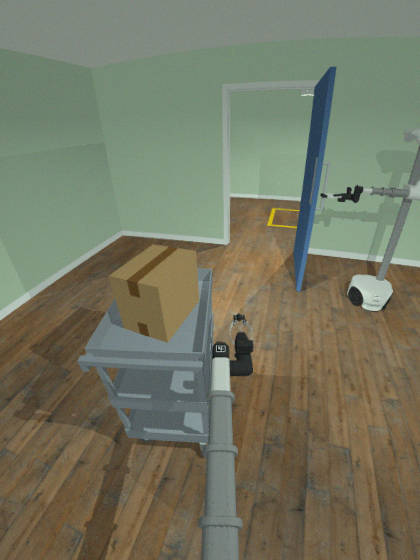

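Request:
execute_actions:
  actions:
    - {"r2":{"base":{"rotate_rad":-0.27},"joints":{"arm_m":0,"lift_m":0.67,"gripper_m":0.14}}}
  cameras: []

Request:
execute_actions:
  actions:
    - {"r2":{"base":{"translate_m":-0.2}}}
  cameras: []

Request:
execute_actions:
  actions:
    - {"r2":{"base":{"strafe_m":0.55}}}
  cameras: ["r2_head_camera","r2_wrist_camera"]

Scene clock: 197.03 s.
r1.base_odometry: x=-0.668 y=-1.808 heading=-0.343 (m, m, rad; r1's odometry frame)
r1.turned_by_wheels: +0.000 (rad since the last result)
r1.turned_by_imu: +0.000 (rad since the last result)
r1.base_tilt: forward=+0.0 right=-0.1 (deg)
r1.lidar_m: 0.60 1.79 1.89 4.22 1.57 1.15 1.09 1.15 1.03 0.97 0.98 0.71
r1.base_status: not commanded
r1.joint_positions: lift_m=+0.850 arm_m=+0.201 wrist_yaw_rad=+0.009 wrist_pitch_rad=-0.006 wrist_roll_rad=-0.005 gripper_m=-0.034
r1.joint_status: not commanded
r1.on_its_own: wrist_yaw_rad is at rest, and its effort (-24) is outside its rest range (-13 to +13)
r1.motor_effort: lift_m=+19(19) arm_m=-7(6) wrist_yaw_rad=-24(24) wrist_pitch_rad=-8(8) wrist_roll_rad=+2(2) gripper_m=-18(19) wheel_0=+7(6) wheel_1=+3(3) wheel_2=+7(7) (%)
r1.hand_pose: x=+0.6613 y=-0.0849 z=+1.0299 quat_wxyz=(+1.000, -0.003, -0.003, +0.004) (m; r1's base frame)
r1.wrist_depth_mm: - - 263 193 262 258 262 / - - 260 194 260 259 262 / - - 260 194 259 260 260 / - - 260 195 259 260 260 / - - 259 195 259 260 259 / - - 188 195 259 259 260 / - - 262 186 262 260 260
r2.base_odometry: x=-0.107 y=+1.002 heading=+2.529 (m, m, rad; r2's odometry frame)
r2.turned_by_wheels: -0.270 (rad since the last result)
r2.turned_by_imu: -0.272 (rad since the last result)
r2.base_tilt: forward=-0.3 right=+0.6 (deg)
r2.lidar_m: 2.45 0.67 0.77 2.66 2.76 2.45 2.34 2.46 2.16 2.04 2.11 2.41
r2.base_status: done
r2.joint_positions: lift_m=+0.670 arm_m=+0.001 wrist_yaw_rad=+0.000 wrist_pitch_rad=-0.017 wrist_roll_rad=+0.000 gripper_m=+0.140
r2.joint_status: all done
r2.motor_effort: lift_m=+23(22) arm_m=-5(6) wrist_yaw_rad=+1(1) wrist_pitch_rad=-7(7) wrist_roll_rad=+0(2) gripper_m=+2(5) wheel_0=+1(9) wheel_1=+3(10) wheel_2=+1(10) (%)
r2.hand_pose: x=+0.4602 y=-0.0874 z=+0.8530 quat_wxyz=(+1.000, +0.000, -0.009, +0.000) (m; r2's base frame)
r2.wrist_depth_mm: - - - - - - - / - - - - - - - / 707 - - - - - - / 707 - - - - - - / 473 - - - - - - / 530 - - - - 198 - / 904 960 - 150 - 1921 -
pictures: none
No camera images: the call's "cameras" was empty. Leave "cameras" out to get every camera's image.

Scene clock: 199.10 s.
r1.base_odometry: x=-0.668 y=-1.808 heading=-0.343 (m, m, rad; r1's odometry frame)
r1.turned_by_wheels: +0.000 (rad since the last result)
r1.turned_by_imu: +0.000 (rad since the last result)
r1.base_tilt: forward=+0.0 right=+0.0 (deg)
r1.lidar_m: 0.60 1.80 1.89 4.22 1.55 1.16 1.10 1.16 1.00 0.98 1.00 0.72
r1.base_status: not commanded
r1.joint_positions: lift_m=+0.850 arm_m=+0.201 wrist_yaw_rad=+0.009 wrist_pitch_rad=-0.006 wrist_roll_rad=-0.005 gripper_m=-0.034
r1.joint_status: not commanded
r1.on_its_own: wrist_yaw_rad is at rest, and its effort (-24) is outside its rest range (-13 to +13)
r1.motor_effort: lift_m=+19(19) arm_m=-6(7) wrist_yaw_rad=-24(24) wrist_pitch_rad=-8(8) wrist_roll_rad=+2(2) gripper_m=-20(18) wheel_0=+7(6) wheel_1=+3(3) wheel_2=+8(8) (%)
r1.hand_pose: x=+0.6613 y=-0.0849 z=+1.0299 quat_wxyz=(+1.000, -0.003, -0.003, +0.004) (m; r1's base frame)
r1.wrist_depth_mm: - - 258 195 259 260 260 / - - 259 193 260 259 260 / - - 262 195 259 260 260 / - - 260 194 260 260 262 / - - 260 195 258 260 262 / - - 189 195 262 260 259 / - - 262 186 260 260 260
r2.base_odometry: x=+0.056 y=+0.887 heading=+2.528 (m, m, rad; r2's odometry frame)
r2.turned_by_wheels: +0.000 (rad since the last result)
r2.turned_by_imu: +0.001 (rad since the last result)
r2.base_tilt: forward=-0.4 right=+0.5 (deg)
r2.lidar_m: 2.65 0.87 2.80 2.65 2.81 2.26 2.13 2.25 2.12 2.04 2.11 2.60
r2.base_status: done
r2.joint_positions: lift_m=+0.670 arm_m=+0.001 wrist_yaw_rad=+0.000 wrist_pitch_rad=-0.017 wrist_roll_rad=+0.000 gripper_m=+0.140
r2.joint_status: not commanded
r2.motor_effort: lift_m=+22(23) arm_m=-5(5) wrist_yaw_rad=+0(1) wrist_pitch_rad=-6(7) wrist_roll_rad=+1(1) gripper_m=+2(3) wheel_0=-4(9) wheel_1=-5(9) wheel_2=+3(13) (%)
r2.hand_pose: x=+0.4602 y=-0.0874 z=+0.8530 quat_wxyz=(+1.000, +0.000, -0.009, +0.000) (m; r2's base frame)
r2.wrist_depth_mm: - - - - - - - / - - - - - - - / 759 - - - - - - / 750 960 - - - - - / 640 715 - - - - - / 1205 1182 - - - 199 - / 991 931 - 150 - 1983 -
pictures: none
No camera images: the call's "cameras" was empty. Leave "cameras" out to get every camera's image.

Scene clock: 202.27 s.
r1.base_odometry: x=-0.668 y=-1.808 heading=-0.343 (m, m, rad; r1's odometry frame)
r1.turned_by_wheels: +0.000 (rad since the last result)
r1.turned_by_imu: +0.000 (rad since the last result)
r1.base_tilt: forward=+0.0 right=+0.0 (deg)
r1.lidar_m: 0.60 1.81 1.86 4.22 1.56 1.17 1.09 1.14 1.02 0.97 0.99 0.69
r1.base_status: not commanded
r1.joint_positions: lift_m=+0.850 arm_m=+0.201 wrist_yaw_rad=+0.009 wrist_pitch_rad=-0.006 wrist_roll_rad=-0.005 gripper_m=-0.034
r1.joint_status: not commanded
r1.on_its_own: wrist_yaw_rad is at rest, and its effort (-24) is outside its rest range (-13 to +13)
r1.motor_effort: lift_m=+19(19) arm_m=-7(7) wrist_yaw_rad=-24(24) wrist_pitch_rad=-8(8) wrist_roll_rad=+2(2) gripper_m=-18(19) wheel_0=+6(6) wheel_1=+3(3) wheel_2=+8(7) (%)
r1.hand_pose: x=+0.6613 y=-0.0849 z=+1.0299 quat_wxyz=(+1.000, -0.003, -0.003, +0.004) (m; r1's base frame)
r1.wrist_depth_mm: - - 262 193 260 263 260 / - - 262 194 262 260 260 / - - 259 194 259 262 262 / - - 259 194 260 260 260 / - - 262 195 262 260 262 / - - 188 195 260 259 262 / - - 259 186 259 259 260
r2.base_odometry: x=-0.260 y=+0.438 heading=+2.528 (m, m, rad; r2's odometry frame)
r2.turned_by_wheels: +0.000 (rad since the last result)
r2.turned_by_imu: +0.002 (rad since the last result)
r2.base_tilt: forward=-0.4 right=+0.7 (deg)
r2.lidar_m: 0.69 3.05 2.23 2.10 2.22 2.24 2.13 2.24 2.70 2.61 2.69 0.85
r2.base_status: done
r2.joint_positions: lift_m=+0.670 arm_m=+0.001 wrist_yaw_rad=+0.000 wrist_pitch_rad=-0.017 wrist_roll_rad=+0.000 gripper_m=+0.140
r2.joint_status: not commanded
r2.motor_effort: lift_m=+23(22) arm_m=-4(5) wrist_yaw_rad=+1(1) wrist_pitch_rad=-7(6) wrist_roll_rad=-2(1) gripper_m=-5(1) wheel_0=-2(10) wheel_1=+3(11) wheel_2=+0(2) (%)
r2.hand_pose: x=+0.4602 y=-0.0874 z=+0.8530 quat_wxyz=(+1.000, +0.000, -0.009, +0.000) (m; r2's base frame)
r2.wrist_depth_mm: - - - - - - - / - - - - - - - / - - 732 723 - - - / - - 732 723 - - - / - - 500 569 615 - - / - - 535 - - 198 - / - 1983 960 150 917 1921 -
pictures: r2_head_camera, r2_wrist_camera
Images, in order (width x height): r2_head_camera 420x560, r2_wrist_camera 616x392.

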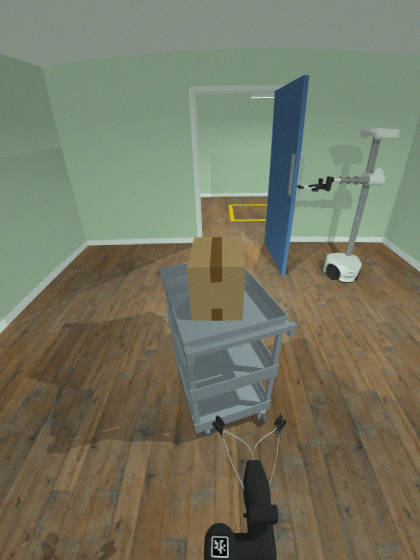

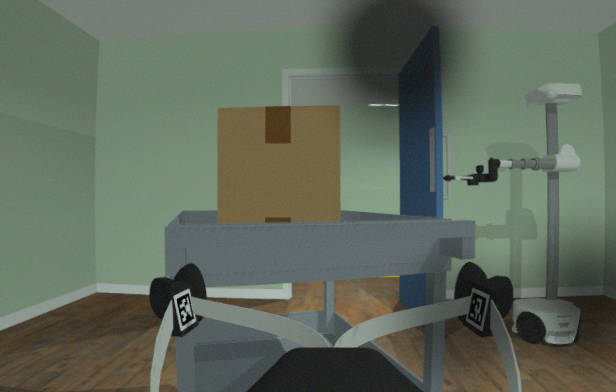

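Request:
execute_actions:
  actions:
    - {"r2":{"base":{"rotate_rad":0.25}}}
  cameras: []

Request:
execute_actions:
  actions:
    - {"r2":{"base":{"strafe_m":-0.13}}}
  cameras: []

Request:
execute_actions:
  actions:
    - {"r2":{"base":{"translate_m":0.4},"pace":"slow"}}
  cameras: ["r2_head_camera","r2_wrist_camera"]

Scene clock: 246.27 s.
r1.base_odometry: x=-0.668 y=-1.808 heading=-0.343 (m, m, rad; r1's odometry frame)
r1.turned_by_wheels: +0.000 (rad since the last result)
r1.turned_by_imu: +0.000 (rad since the last result)
r1.base_tilt: forward=+0.0 right=+0.0 (deg)
r1.lidar_m: 0.60 1.80 1.87 4.22 1.54 1.16 1.11 1.16 1.01 0.97 1.01 0.69
r1.base_status: not commanded
r1.joint_positions: lift_m=+0.850 arm_m=+0.201 wrist_yaw_rad=+0.009 wrist_pitch_rad=-0.006 wrist_roll_rad=-0.005 gripper_m=-0.034
r1.joint_status: not commanded
r1.on_its_own: wrist_yaw_rad is at rest, and its effort (-24) is outside its rest range (-13 to +13)
r1.motor_effort: lift_m=+19(19) arm_m=-7(7) wrist_yaw_rad=-24(24) wrist_pitch_rad=-8(8) wrist_roll_rad=+2(1) gripper_m=-18(19) wheel_0=+6(6) wheel_1=+2(3) wheel_2=+8(8) (%)
r1.hand_pose: x=+0.6613 y=-0.0849 z=+1.0299 quat_wxyz=(+1.000, -0.003, -0.003, +0.004) (m; r1's base frame)
r1.wrist_depth_mm: - - 262 194 262 259 259 / - - 260 193 260 259 258 / - - 262 194 260 262 259 / - - 260 195 260 259 259 / - - 260 195 260 260 259 / - - 188 195 259 259 260 / - - 260 186 260 260 260
r2.base_odometry: x=-0.260 y=+0.438 heading=+2.777 (m, m, rad; r2's odometry frame)
r2.turned_by_wheels: +0.249 (rad since the last result)
r2.turned_by_imu: +0.253 (rad since the last result)
r2.base_tilt: forward=-0.3 right=+0.7 (deg)
r2.lidar_m: 0.69 2.51 2.12 2.12 2.48 2.15 2.15 2.49 2.59 2.57 2.88 0.74
r2.base_status: done
r2.joint_positions: lift_m=+0.670 arm_m=+0.001 wrist_yaw_rad=+0.000 wrist_pitch_rad=-0.017 wrist_roll_rad=+0.000 gripper_m=+0.140
r2.joint_status: not commanded
r2.motor_effort: lift_m=+22(23) arm_m=-5(5) wrist_yaw_rad=+0(1) wrist_pitch_rad=-6(6) wrist_roll_rad=+0(0) gripper_m=+1(0) wheel_0=-4(7) wheel_1=-4(9) wheel_2=-4(9) (%)
r2.hand_pose: x=+0.4602 y=-0.0874 z=+0.8530 quat_wxyz=(+1.000, +0.000, -0.009, +0.000) (m; r2's base frame)
r2.wrist_depth_mm: - - - - - - - / - - - - - - - / - - - - 691 - - / - - - - 691 866 - / - - - 525 530 473 535 / - - - 1118 530 198 - / - 1921 - 150 991 904 1921
pictures: none
No camera images: the call's "cameras" was empty. Leave "cameras" out to get every camera's image.

Scene clock: 247.90 s.
r1.base_odometry: x=-0.668 y=-1.808 heading=-0.343 (m, m, rad; r1's odometry frame)
r1.turned_by_wheels: +0.000 (rad since the last result)
r1.turned_by_imu: +0.000 (rad since the last result)
r1.base_tilt: forward=+0.0 right=-0.1 (deg)
r1.lidar_m: 0.60 1.78 1.87 4.22 1.55 1.15 1.10 1.16 1.03 0.97 1.01 0.69
r1.base_status: not commanded
r1.joint_positions: lift_m=+0.850 arm_m=+0.201 wrist_yaw_rad=+0.009 wrist_pitch_rad=-0.006 wrist_roll_rad=-0.005 gripper_m=-0.034
r1.joint_status: not commanded
r1.on_its_own: wrist_yaw_rad is at rest, and its effort (-24) is outside its rest range (-13 to +13)
r1.motor_effort: lift_m=+19(19) arm_m=-7(7) wrist_yaw_rad=-24(24) wrist_pitch_rad=-8(8) wrist_roll_rad=+2(2) gripper_m=-19(19) wheel_0=+7(7) wheel_1=+2(4) wheel_2=+7(7) (%)
r1.hand_pose: x=+0.6613 y=-0.0849 z=+1.0299 quat_wxyz=(+1.000, -0.003, -0.003, +0.004) (m; r1's base frame)
r1.wrist_depth_mm: - - 262 194 260 262 259 / - - 262 193 260 259 260 / - - 260 193 260 260 260 / - - 262 194 259 260 260 / - - 260 195 260 263 260 / - - 189 195 259 260 259 / - - 262 185 260 260 262
r2.base_odometry: x=-0.214 y=+0.559 heading=+2.778 (m, m, rad; r2's odometry frame)
r2.turned_by_wheels: +0.000 (rad since the last result)
r2.turned_by_imu: +0.001 (rad since the last result)
r2.base_tilt: forward=-0.4 right=+0.7 (deg)
r2.lidar_m: 0.69 2.66 2.26 2.23 2.59 2.17 2.19 2.52 2.48 2.48 2.84 0.73
r2.base_status: done
r2.joint_positions: lift_m=+0.670 arm_m=+0.001 wrist_yaw_rad=+0.000 wrist_pitch_rad=-0.017 wrist_roll_rad=+0.000 gripper_m=+0.140
r2.joint_status: not commanded
r2.motor_effort: lift_m=+23(22) arm_m=-5(4) wrist_yaw_rad=+1(0) wrist_pitch_rad=-7(6) wrist_roll_rad=+0(0) gripper_m=-1(3) wheel_0=+2(10) wheel_1=-1(12) wheel_2=+0(4) (%)
r2.hand_pose: x=+0.4602 y=-0.0874 z=+0.8530 quat_wxyz=(+1.000, +0.000, -0.009, +0.000) (m; r2's base frame)
r2.wrist_depth_mm: - - - - - - - / - - - - - - - / - - - 707 676 - - / - - - 707 676 - - / - - 477 535 539 484 - / - - 535 1160 544 198 - / - 1983 1464 150 960 1863 -
pictures: none
No camera images: the call's "cameras" was empty. Leave "cameras" out to get every camera's image.

Scene clock: 253.17 s.
r1.base_odometry: x=-0.668 y=-1.808 heading=-0.343 (m, m, rad; r1's odometry frame)
r1.turned_by_wheels: +0.000 (rad since the last result)
r1.turned_by_imu: +0.000 (rad since the last result)
r1.base_tilt: forward=-0.1 right=-0.1 (deg)
r1.lidar_m: 0.61 1.84 1.95 4.20 1.55 1.15 1.09 1.17 1.03 0.97 1.01 0.70
r1.base_status: not commanded
r1.joint_positions: lift_m=+0.850 arm_m=+0.201 wrist_yaw_rad=+0.009 wrist_pitch_rad=-0.006 wrist_roll_rad=-0.005 gripper_m=-0.034
r1.joint_status: not commanded
r1.on_its_own: wrist_yaw_rad is at rest, and its effort (-24) is outside its rest range (-13 to +13)
r1.motor_effort: lift_m=+19(19) arm_m=-6(7) wrist_yaw_rad=-24(24) wrist_pitch_rad=-8(8) wrist_roll_rad=+2(2) gripper_m=-18(18) wheel_0=+6(7) wheel_1=+3(3) wheel_2=+8(8) (%)
r1.hand_pose: x=+0.6613 y=-0.0849 z=+1.0299 quat_wxyz=(+1.000, -0.003, -0.003, +0.004) (m; r1's base frame)
r1.wrist_depth_mm: - - 259 193 260 262 260 / - - 260 193 260 259 260 / - - 262 193 260 260 260 / - - 260 194 260 259 260 / - - 260 195 262 260 262 / - - 188 195 260 260 259 / - - 263 186 259 259 259
r2.base_odometry: x=-0.587 y=+0.701 heading=+2.778 (m, m, rad; r2's odometry frame)
r2.turned_by_wheels: +0.000 (rad since the last result)
r2.turned_by_imu: +0.002 (rad since the last result)
r2.base_tilt: forward=-0.4 right=+0.8 (deg)
r2.lidar_m: 0.45 2.58 2.18 2.14 2.52 2.58 2.58 2.95 2.56 2.57 2.43 0.53
r2.base_status: done
r2.joint_positions: lift_m=+0.670 arm_m=+0.000 wrist_yaw_rad=+0.000 wrist_pitch_rad=-0.018 wrist_roll_rad=+0.000 gripper_m=+0.140
r2.joint_status: not commanded
r2.motor_effort: lift_m=+22(23) arm_m=+2(4) wrist_yaw_rad=+0(31) wrist_pitch_rad=-5(6) wrist_roll_rad=+1(0) gripper_m=+1(5) wheel_0=+5(14) wheel_1=+5(10) wheel_2=-6(15) (%)
r2.hand_pose: x=+0.4589 y=-0.0874 z=+0.8531 quat_wxyz=(+1.000, +0.000, -0.009, +0.000) (m; r2's base frame)
r2.wrist_depth_mm: - - - - - - - / - - 480 459 - - - / - - 477 459 - - 1863 / - - 480 462 - - 1863 / 245 253 258 259 268 279 287 / 231 291 246 314 322 198 353 / 294 297 831 146 1863 1863 1661
pictures: r2_head_camera, r2_wrist_camera
Images, in order (width x height): r2_head_camera 420x560, r2_wrist_camera 616x392.

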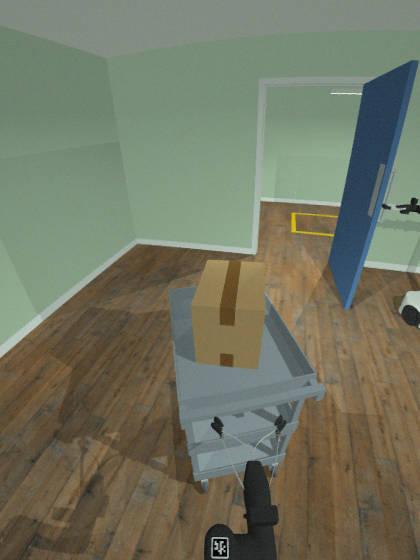

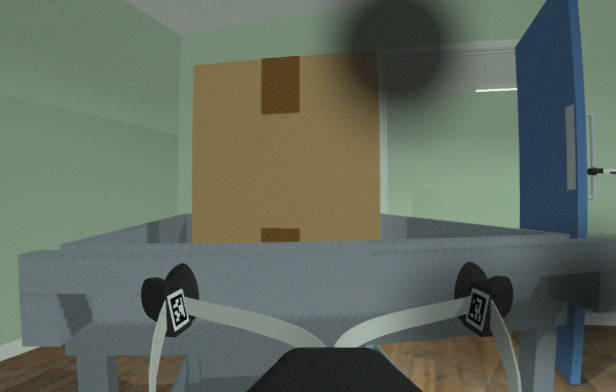

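Request:
execute_actions:
  actions:
    - {"r2":{"base":{"strafe_m":0.14},"joints":{"gripper_m":0.0}}}
  cameras: []

Request:
execute_actions:
  actions:
    - {"r2":{"base":{"translate_m":0.2},"pace":"slow"}}
  cameras: ["r2_head_camera"]

Scene clock: 255.67 s.
r1.base_odometry: x=-0.668 y=-1.808 heading=-0.343 (m, m, rad; r1's odometry frame)
r1.turned_by_wheels: +0.000 (rad since the last result)
r1.turned_by_imu: +0.000 (rad since the last result)
r1.base_tilt: forward=+0.0 right=+0.0 (deg)
r1.lidar_m: 0.61 1.85 1.91 4.20 1.57 1.16 1.11 1.16 1.01 0.97 1.00 0.71
r1.base_status: not commanded
r1.joint_positions: lift_m=+0.850 arm_m=+0.201 wrist_yaw_rad=+0.009 wrist_pitch_rad=-0.006 wrist_roll_rad=-0.005 gripper_m=-0.034
r1.joint_status: not commanded
r1.on_its_own: wrist_yaw_rad is at rest, and its effort (-25) is outside its rest range (-13 to +13)
r1.motor_effort: lift_m=+19(19) arm_m=-7(6) wrist_yaw_rad=-25(24) wrist_pitch_rad=-8(8) wrist_roll_rad=+2(2) gripper_m=-20(18) wheel_0=+6(7) wheel_1=+3(3) wheel_2=+8(8) (%)
r1.hand_pose: x=+0.6613 y=-0.0849 z=+1.0299 quat_wxyz=(+1.000, -0.003, -0.003, +0.004) (m; r1's base frame)
r1.wrist_depth_mm: - - 262 194 260 260 259 / - - 262 193 259 259 259 / - - 260 194 260 260 259 / - - 260 194 262 260 259 / - - 260 195 260 260 258 / - - 189 195 260 260 262 / - - 260 186 262 262 259
r2.base_odometry: x=-0.637 y=+0.570 heading=+2.777 (m, m, rad; r2's odometry frame)
r2.turned_by_wheels: -0.001 (rad since the last result)
r2.turned_by_imu: +0.000 (rad since the last result)
r2.base_tilt: forward=-0.5 right=+0.7 (deg)
r2.lidar_m: 0.51 2.41 2.02 2.01 2.37 2.54 2.54 2.89 2.73 2.69 2.57 0.52
r2.base_status: done
r2.joint_positions: lift_m=+0.670 arm_m=+0.000 wrist_yaw_rad=-0.001 wrist_pitch_rad=-0.017 wrist_roll_rad=+0.000 gripper_m=+0.000
r2.joint_status: all done
r2.motor_effort: lift_m=+22(22) arm_m=+3(2) wrist_yaw_rad=+2(26) wrist_pitch_rad=-6(5) wrist_roll_rad=+0(2) gripper_m=-4(5) wheel_0=-7(12) wheel_1=+1(12) wheel_2=-2(5) (%)
r2.hand_pose: x=+0.4589 y=-0.0876 z=+0.8531 quat_wxyz=(+1.000, +0.000, -0.009, +0.000) (m; r2's base frame)
r2.wrist_depth_mm: - - - - - - - / - - - - 466 455 - / - - - 488 466 455 - / - - - 488 466 455 - / - - - 260 257 259 266 / - - - 200 190 324 334 / - - 231 224 310 788 1983
pictures: none
No camera images: the call's "cameras" was empty. Leave "cameras" out to get every camera's image.

Scene clock: 258.97 s.
r1.base_odometry: x=-0.668 y=-1.808 heading=-0.343 (m, m, rad; r1's odometry frame)
r1.turned_by_wheels: +0.000 (rad since the last result)
r1.turned_by_imu: +0.000 (rad since the last result)
r1.base_tilt: forward=+0.0 right=+0.0 (deg)
r1.lidar_m: 0.59 1.89 2.29 4.19 1.56 1.17 1.09 1.17 1.01 0.98 0.99 0.69
r1.base_status: not commanded
r1.joint_positions: lift_m=+0.850 arm_m=+0.201 wrist_yaw_rad=+0.009 wrist_pitch_rad=-0.006 wrist_roll_rad=-0.005 gripper_m=-0.034
r1.joint_status: not commanded
r1.on_its_own: wrist_yaw_rad is at rest, and its effort (-24) is outside its rest range (-13 to +13)
r1.motor_effort: lift_m=+19(19) arm_m=-7(6) wrist_yaw_rad=-24(24) wrist_pitch_rad=-8(8) wrist_roll_rad=+2(1) gripper_m=-18(19) wheel_0=+6(6) wheel_1=+3(3) wheel_2=+8(8) (%)
r1.hand_pose: x=+0.6613 y=-0.0849 z=+1.0299 quat_wxyz=(+1.000, -0.003, -0.003, +0.004) (m; r1's base frame)
r1.wrist_depth_mm: - - 259 194 260 260 260 / - - 260 194 262 260 262 / - - 260 195 260 259 262 / - - 260 195 262 260 259 / 1397 - 260 195 260 260 260 / 1708 - 189 194 260 260 259 / 1366 - 260 185 260 260 260
r2.base_odometry: x=-0.824 y=+0.642 heading=+2.777 (m, m, rad; r2's odometry frame)
r2.turned_by_wheels: +0.000 (rad since the last result)
r2.turned_by_imu: +0.001 (rad since the last result)
r2.base_tilt: forward=-0.2 right=+0.6 (deg)
r2.lidar_m: 0.44 2.33 2.00 1.99 2.25 2.74 2.71 3.14 2.77 2.73 2.40 0.53
r2.base_status: done
r2.joint_positions: lift_m=+0.670 arm_m=+0.000 wrist_yaw_rad=-0.003 wrist_pitch_rad=-0.017 wrist_roll_rad=+0.000 gripper_m=+0.000
r2.joint_status: not commanded
r2.motor_effort: lift_m=+22(22) arm_m=+3(2) wrist_yaw_rad=+8(12) wrist_pitch_rad=-6(6) wrist_roll_rad=+0(0) gripper_m=-1(4) wheel_0=+4(9) wheel_1=+5(8) wheel_2=-8(14) (%)
r2.hand_pose: x=+0.4587 y=-0.0882 z=+0.8530 quat_wxyz=(+1.000, +0.000, -0.009, -0.001) (m; r2's base frame)
r2.wrist_depth_mm: - - - - - - - / - - - 469 466 - - / - - - 469 469 - - / - - 854 469 466 - - / - - 278 259 264 291 317 / - - 214 197 190 359 404 / 1921 1983 211 222 1336 1863 433
pictures: r2_head_camera
Images, in order (width x height): r2_head_camera 420x560.

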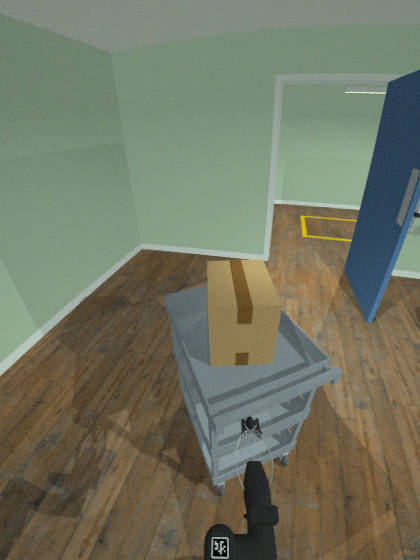

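Request:
execute_actions:
  actions:
    - {"r2":{"base":{"translate_m":-0.25},"joints":{"gripper_m":0.08,"wrist_roll_rad":1.57}}}
  cameras: []

Request:
execute_actions:
  actions:
    - {"r2":{"base":{"rotate_rad":0.4}}}
  cameras: []

Request:
execute_actions:
  actions:
    - {"r2":{"base":{"strafe_m":-0.47}}}
  cameras: ["r2_head_camera"]

Scene clock: 261.73 s.
r1.base_odometry: x=-0.668 y=-1.808 heading=-0.343 (m, m, rad; r1's odometry frame)
r1.turned_by_wheels: +0.000 (rad since the last result)
r1.turned_by_imu: +0.000 (rad since the last result)
r1.base_tilt: forward=+0.0 right=-0.1 (deg)
r1.lidar_m: 0.60 1.89 2.47 4.18 1.56 1.16 1.10 1.17 1.00 0.97 1.00 0.69
r1.base_status: not commanded
r1.joint_positions: lift_m=+0.850 arm_m=+0.201 wrist_yaw_rad=+0.009 wrist_pitch_rad=-0.006 wrist_roll_rad=-0.005 gripper_m=-0.034
r1.joint_status: not commanded
r1.on_its_own: wrist_yaw_rad is at rest, and its effort (-24) is outside its rest range (-13 to +13)
r1.motor_effort: lift_m=+19(19) arm_m=-7(7) wrist_yaw_rad=-24(24) wrist_pitch_rad=-8(8) wrist_roll_rad=+2(2) gripper_m=-18(19) wheel_0=+6(6) wheel_1=+3(3) wheel_2=+7(8) (%)
r1.hand_pose: x=+0.6613 y=-0.0849 z=+1.0299 quat_wxyz=(+1.000, -0.003, -0.003, +0.004) (m; r1's base frame)
r1.wrist_depth_mm: - - 262 193 259 259 260 / - - 259 194 260 259 259 / - - 262 194 260 259 260 / - - 260 194 260 260 259 / 1397 - 263 194 260 260 260 / 1756 - 189 195 262 259 260 / 1336 - 260 185 260 260 259
r2.base_odometry: x=-0.590 y=+0.552 heading=+2.777 (m, m, rad; r2's odometry frame)
r2.turned_by_wheels: +0.000 (rad since the last result)
r2.turned_by_imu: +0.001 (rad since the last result)
r2.base_tilt: forward=-0.4 right=+0.5 (deg)
r2.lidar_m: 0.68 2.41 2.05 2.02 2.36 2.49 2.48 2.91 2.70 2.68 2.59 0.79
r2.base_status: done
r2.joint_positions: lift_m=+0.670 arm_m=+0.000 wrist_yaw_rad=+0.000 wrist_pitch_rad=-0.017 wrist_roll_rad=+1.569 gripper_m=+0.080
r2.joint_status: all done
r2.motor_effort: lift_m=+23(22) arm_m=+2(2) wrist_yaw_rad=+1(9) wrist_pitch_rad=-6(9) wrist_roll_rad=+1(8) gripper_m=+1(2) wheel_0=-4(8) wheel_1=-4(8) wheel_2=+2(11) (%)
r2.hand_pose: x=+0.4589 y=-0.0875 z=+0.8530 quat_wxyz=(+0.708, +0.707, -0.006, +0.006) (m; r2's base frame)
r2.wrist_depth_mm: - - - - - 1921 1336 / - - - - - 723 668 / - - - - - 878 615 / - - 723 723 1205 866 569 / - - 715 707 - 866 530 / - - 202 554 215 508 508 / - - - - - 1618 1336
pictures: none
No camera images: the call's "cameras" was empty. Leave "cameras" out to get every camera's image.

Scene clock: 262.90 s.
r1.base_odometry: x=-0.668 y=-1.808 heading=-0.343 (m, m, rad; r1's odometry frame)
r1.turned_by_wheels: +0.000 (rad since the last result)
r1.turned_by_imu: +0.000 (rad since the last result)
r1.base_tilt: forward=+0.0 right=+0.0 (deg)
r1.lidar_m: 0.59 1.89 2.57 4.22 1.56 1.14 1.11 1.17 1.02 0.98 1.02 0.70
r1.base_status: not commanded
r1.joint_positions: lift_m=+0.850 arm_m=+0.201 wrist_yaw_rad=+0.009 wrist_pitch_rad=-0.006 wrist_roll_rad=-0.005 gripper_m=-0.034
r1.joint_status: not commanded
r1.on_its_own: wrist_yaw_rad is at rest, and its effort (-24) is outside its rest range (-13 to +13)
r1.motor_effort: lift_m=+19(19) arm_m=-6(6) wrist_yaw_rad=-24(24) wrist_pitch_rad=-8(8) wrist_roll_rad=+2(2) gripper_m=-18(18) wheel_0=+6(7) wheel_1=+3(3) wheel_2=+7(8) (%)
r1.hand_pose: x=+0.6613 y=-0.0849 z=+1.0299 quat_wxyz=(+1.000, -0.003, -0.003, +0.004) (m; r1's base frame)
r1.wrist_depth_mm: - - 260 195 260 259 259 / - - 260 193 262 260 260 / - - 262 194 260 260 260 / - - 260 193 259 259 260 / 1336 - 259 194 259 259 259 / 1756 - 189 195 262 259 260 / 1397 - 262 186 260 258 259
r2.base_odometry: x=-0.590 y=+0.552 heading=-3.107 (m, m, rad; r2's odometry frame)
r2.turned_by_wheels: +0.399 (rad since the last result)
r2.turned_by_imu: +0.404 (rad since the last result)
r2.base_tilt: forward=-0.4 right=+0.7 (deg)
r2.lidar_m: 0.98 2.06 1.96 2.20 2.51 2.49 2.71 2.71 2.69 2.91 0.91 0.68
r2.base_status: done
r2.joint_positions: lift_m=+0.670 arm_m=+0.000 wrist_yaw_rad=+0.000 wrist_pitch_rad=-0.017 wrist_roll_rad=+1.570 gripper_m=+0.080
r2.joint_status: not commanded
r2.motor_effort: lift_m=+22(23) arm_m=+2(3) wrist_yaw_rad=+1(2) wrist_pitch_rad=-7(7) wrist_roll_rad=+1(2) gripper_m=-2(4) wheel_0=-4(9) wheel_1=-4(8) wheel_2=-3(8) (%)
r2.hand_pose: x=+0.4589 y=-0.0874 z=+0.8530 quat_wxyz=(+0.708, +0.707, -0.006, +0.006) (m; r2's base frame)
r2.wrist_depth_mm: - - 627 459 - 854 597 / - - - 496 459 732 459 / - - - - - 1025 1008 / - - - - - 1983 1281 / - - - - - 1983 1281 / - - 202 - 215 1661 1308 / - - - - - 1618 1336
pictures: none
No camera images: the call's "cameras" was empty. Leave "cameras" out to get every camera's image.

Scene clock: 265.80 s.
r1.base_odometry: x=-0.668 y=-1.808 heading=-0.343 (m, m, rad; r1's odometry frame)
r1.turned_by_wheels: +0.000 (rad since the last result)
r1.turned_by_imu: +0.000 (rad since the last result)
r1.base_tilt: forward=-0.1 right=+0.0 (deg)
r1.lidar_m: 0.62 1.89 2.09 4.21 1.56 1.16 1.10 1.17 1.02 0.97 0.99 0.68
r1.base_status: not commanded
r1.joint_positions: lift_m=+0.850 arm_m=+0.201 wrist_yaw_rad=+0.009 wrist_pitch_rad=-0.006 wrist_roll_rad=-0.005 gripper_m=-0.034
r1.joint_status: not commanded
r1.on_its_own: wrist_yaw_rad is at rest, and its effort (-24) is outside its rest range (-13 to +13)
r1.motor_effort: lift_m=+19(19) arm_m=-6(6) wrist_yaw_rad=-24(24) wrist_pitch_rad=-8(8) wrist_roll_rad=+2(2) gripper_m=-18(19) wheel_0=+6(6) wheel_1=+3(2) wheel_2=+7(8) (%)
r1.hand_pose: x=+0.6613 y=-0.0849 z=+1.0299 quat_wxyz=(+1.000, -0.003, -0.003, +0.004) (m; r1's base frame)
r1.wrist_depth_mm: - - 260 193 262 260 259 / - - 262 195 260 260 259 / - - 260 194 259 260 260 / - - 260 194 259 259 260 / 1397 - 260 195 263 262 260 / 1661 - 188 195 260 260 260 / 1366 - 260 186 260 259 259
r2.base_odometry: x=-0.606 y=+1.022 heading=-3.107 (m, m, rad; r2's odometry frame)
r2.turned_by_wheels: +0.000 (rad since the last result)
r2.turned_by_imu: +0.002 (rad since the last result)
r2.base_tilt: forward=-0.5 right=+0.6 (deg)
r2.lidar_m: 0.62 0.67 2.41 2.64 2.80 2.75 3.00 2.35 2.30 2.50 2.06 0.65
r2.base_status: done
r2.joint_positions: lift_m=+0.670 arm_m=+0.000 wrist_yaw_rad=+0.000 wrist_pitch_rad=-0.017 wrist_roll_rad=+1.570 gripper_m=+0.080
r2.joint_status: not commanded
r2.motor_effort: lift_m=+22(23) arm_m=+3(3) wrist_yaw_rad=+1(1) wrist_pitch_rad=-7(7) wrist_roll_rad=+2(3) gripper_m=-3(1) wheel_0=+2(11) wheel_1=-1(12) wheel_2=+0(2) (%)
r2.hand_pose: x=+0.4589 y=-0.0874 z=+0.8530 quat_wxyz=(+0.708, +0.707, -0.006, +0.006) (m; r2's base frame)
r2.wrist_depth_mm: - - - - - 1921 1308 / - - - - - 1921 1336 / - - - 459 459 699 466 / - - 788 455 1042 878 591 / - - 591 459 1060 878 591 / - - 201 459 214 732 591 / - - - 277 - 723 597
pictures: r2_head_camera
Images, in order (width x height): r2_head_camera 420x560.

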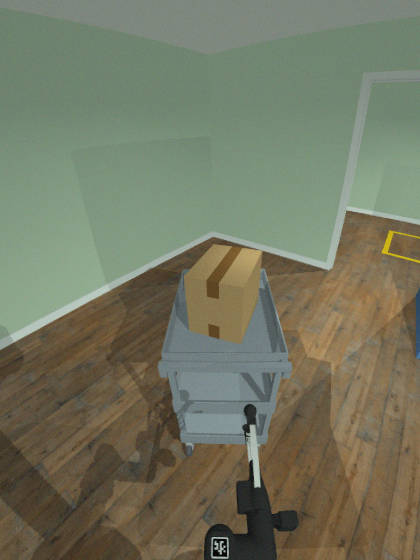

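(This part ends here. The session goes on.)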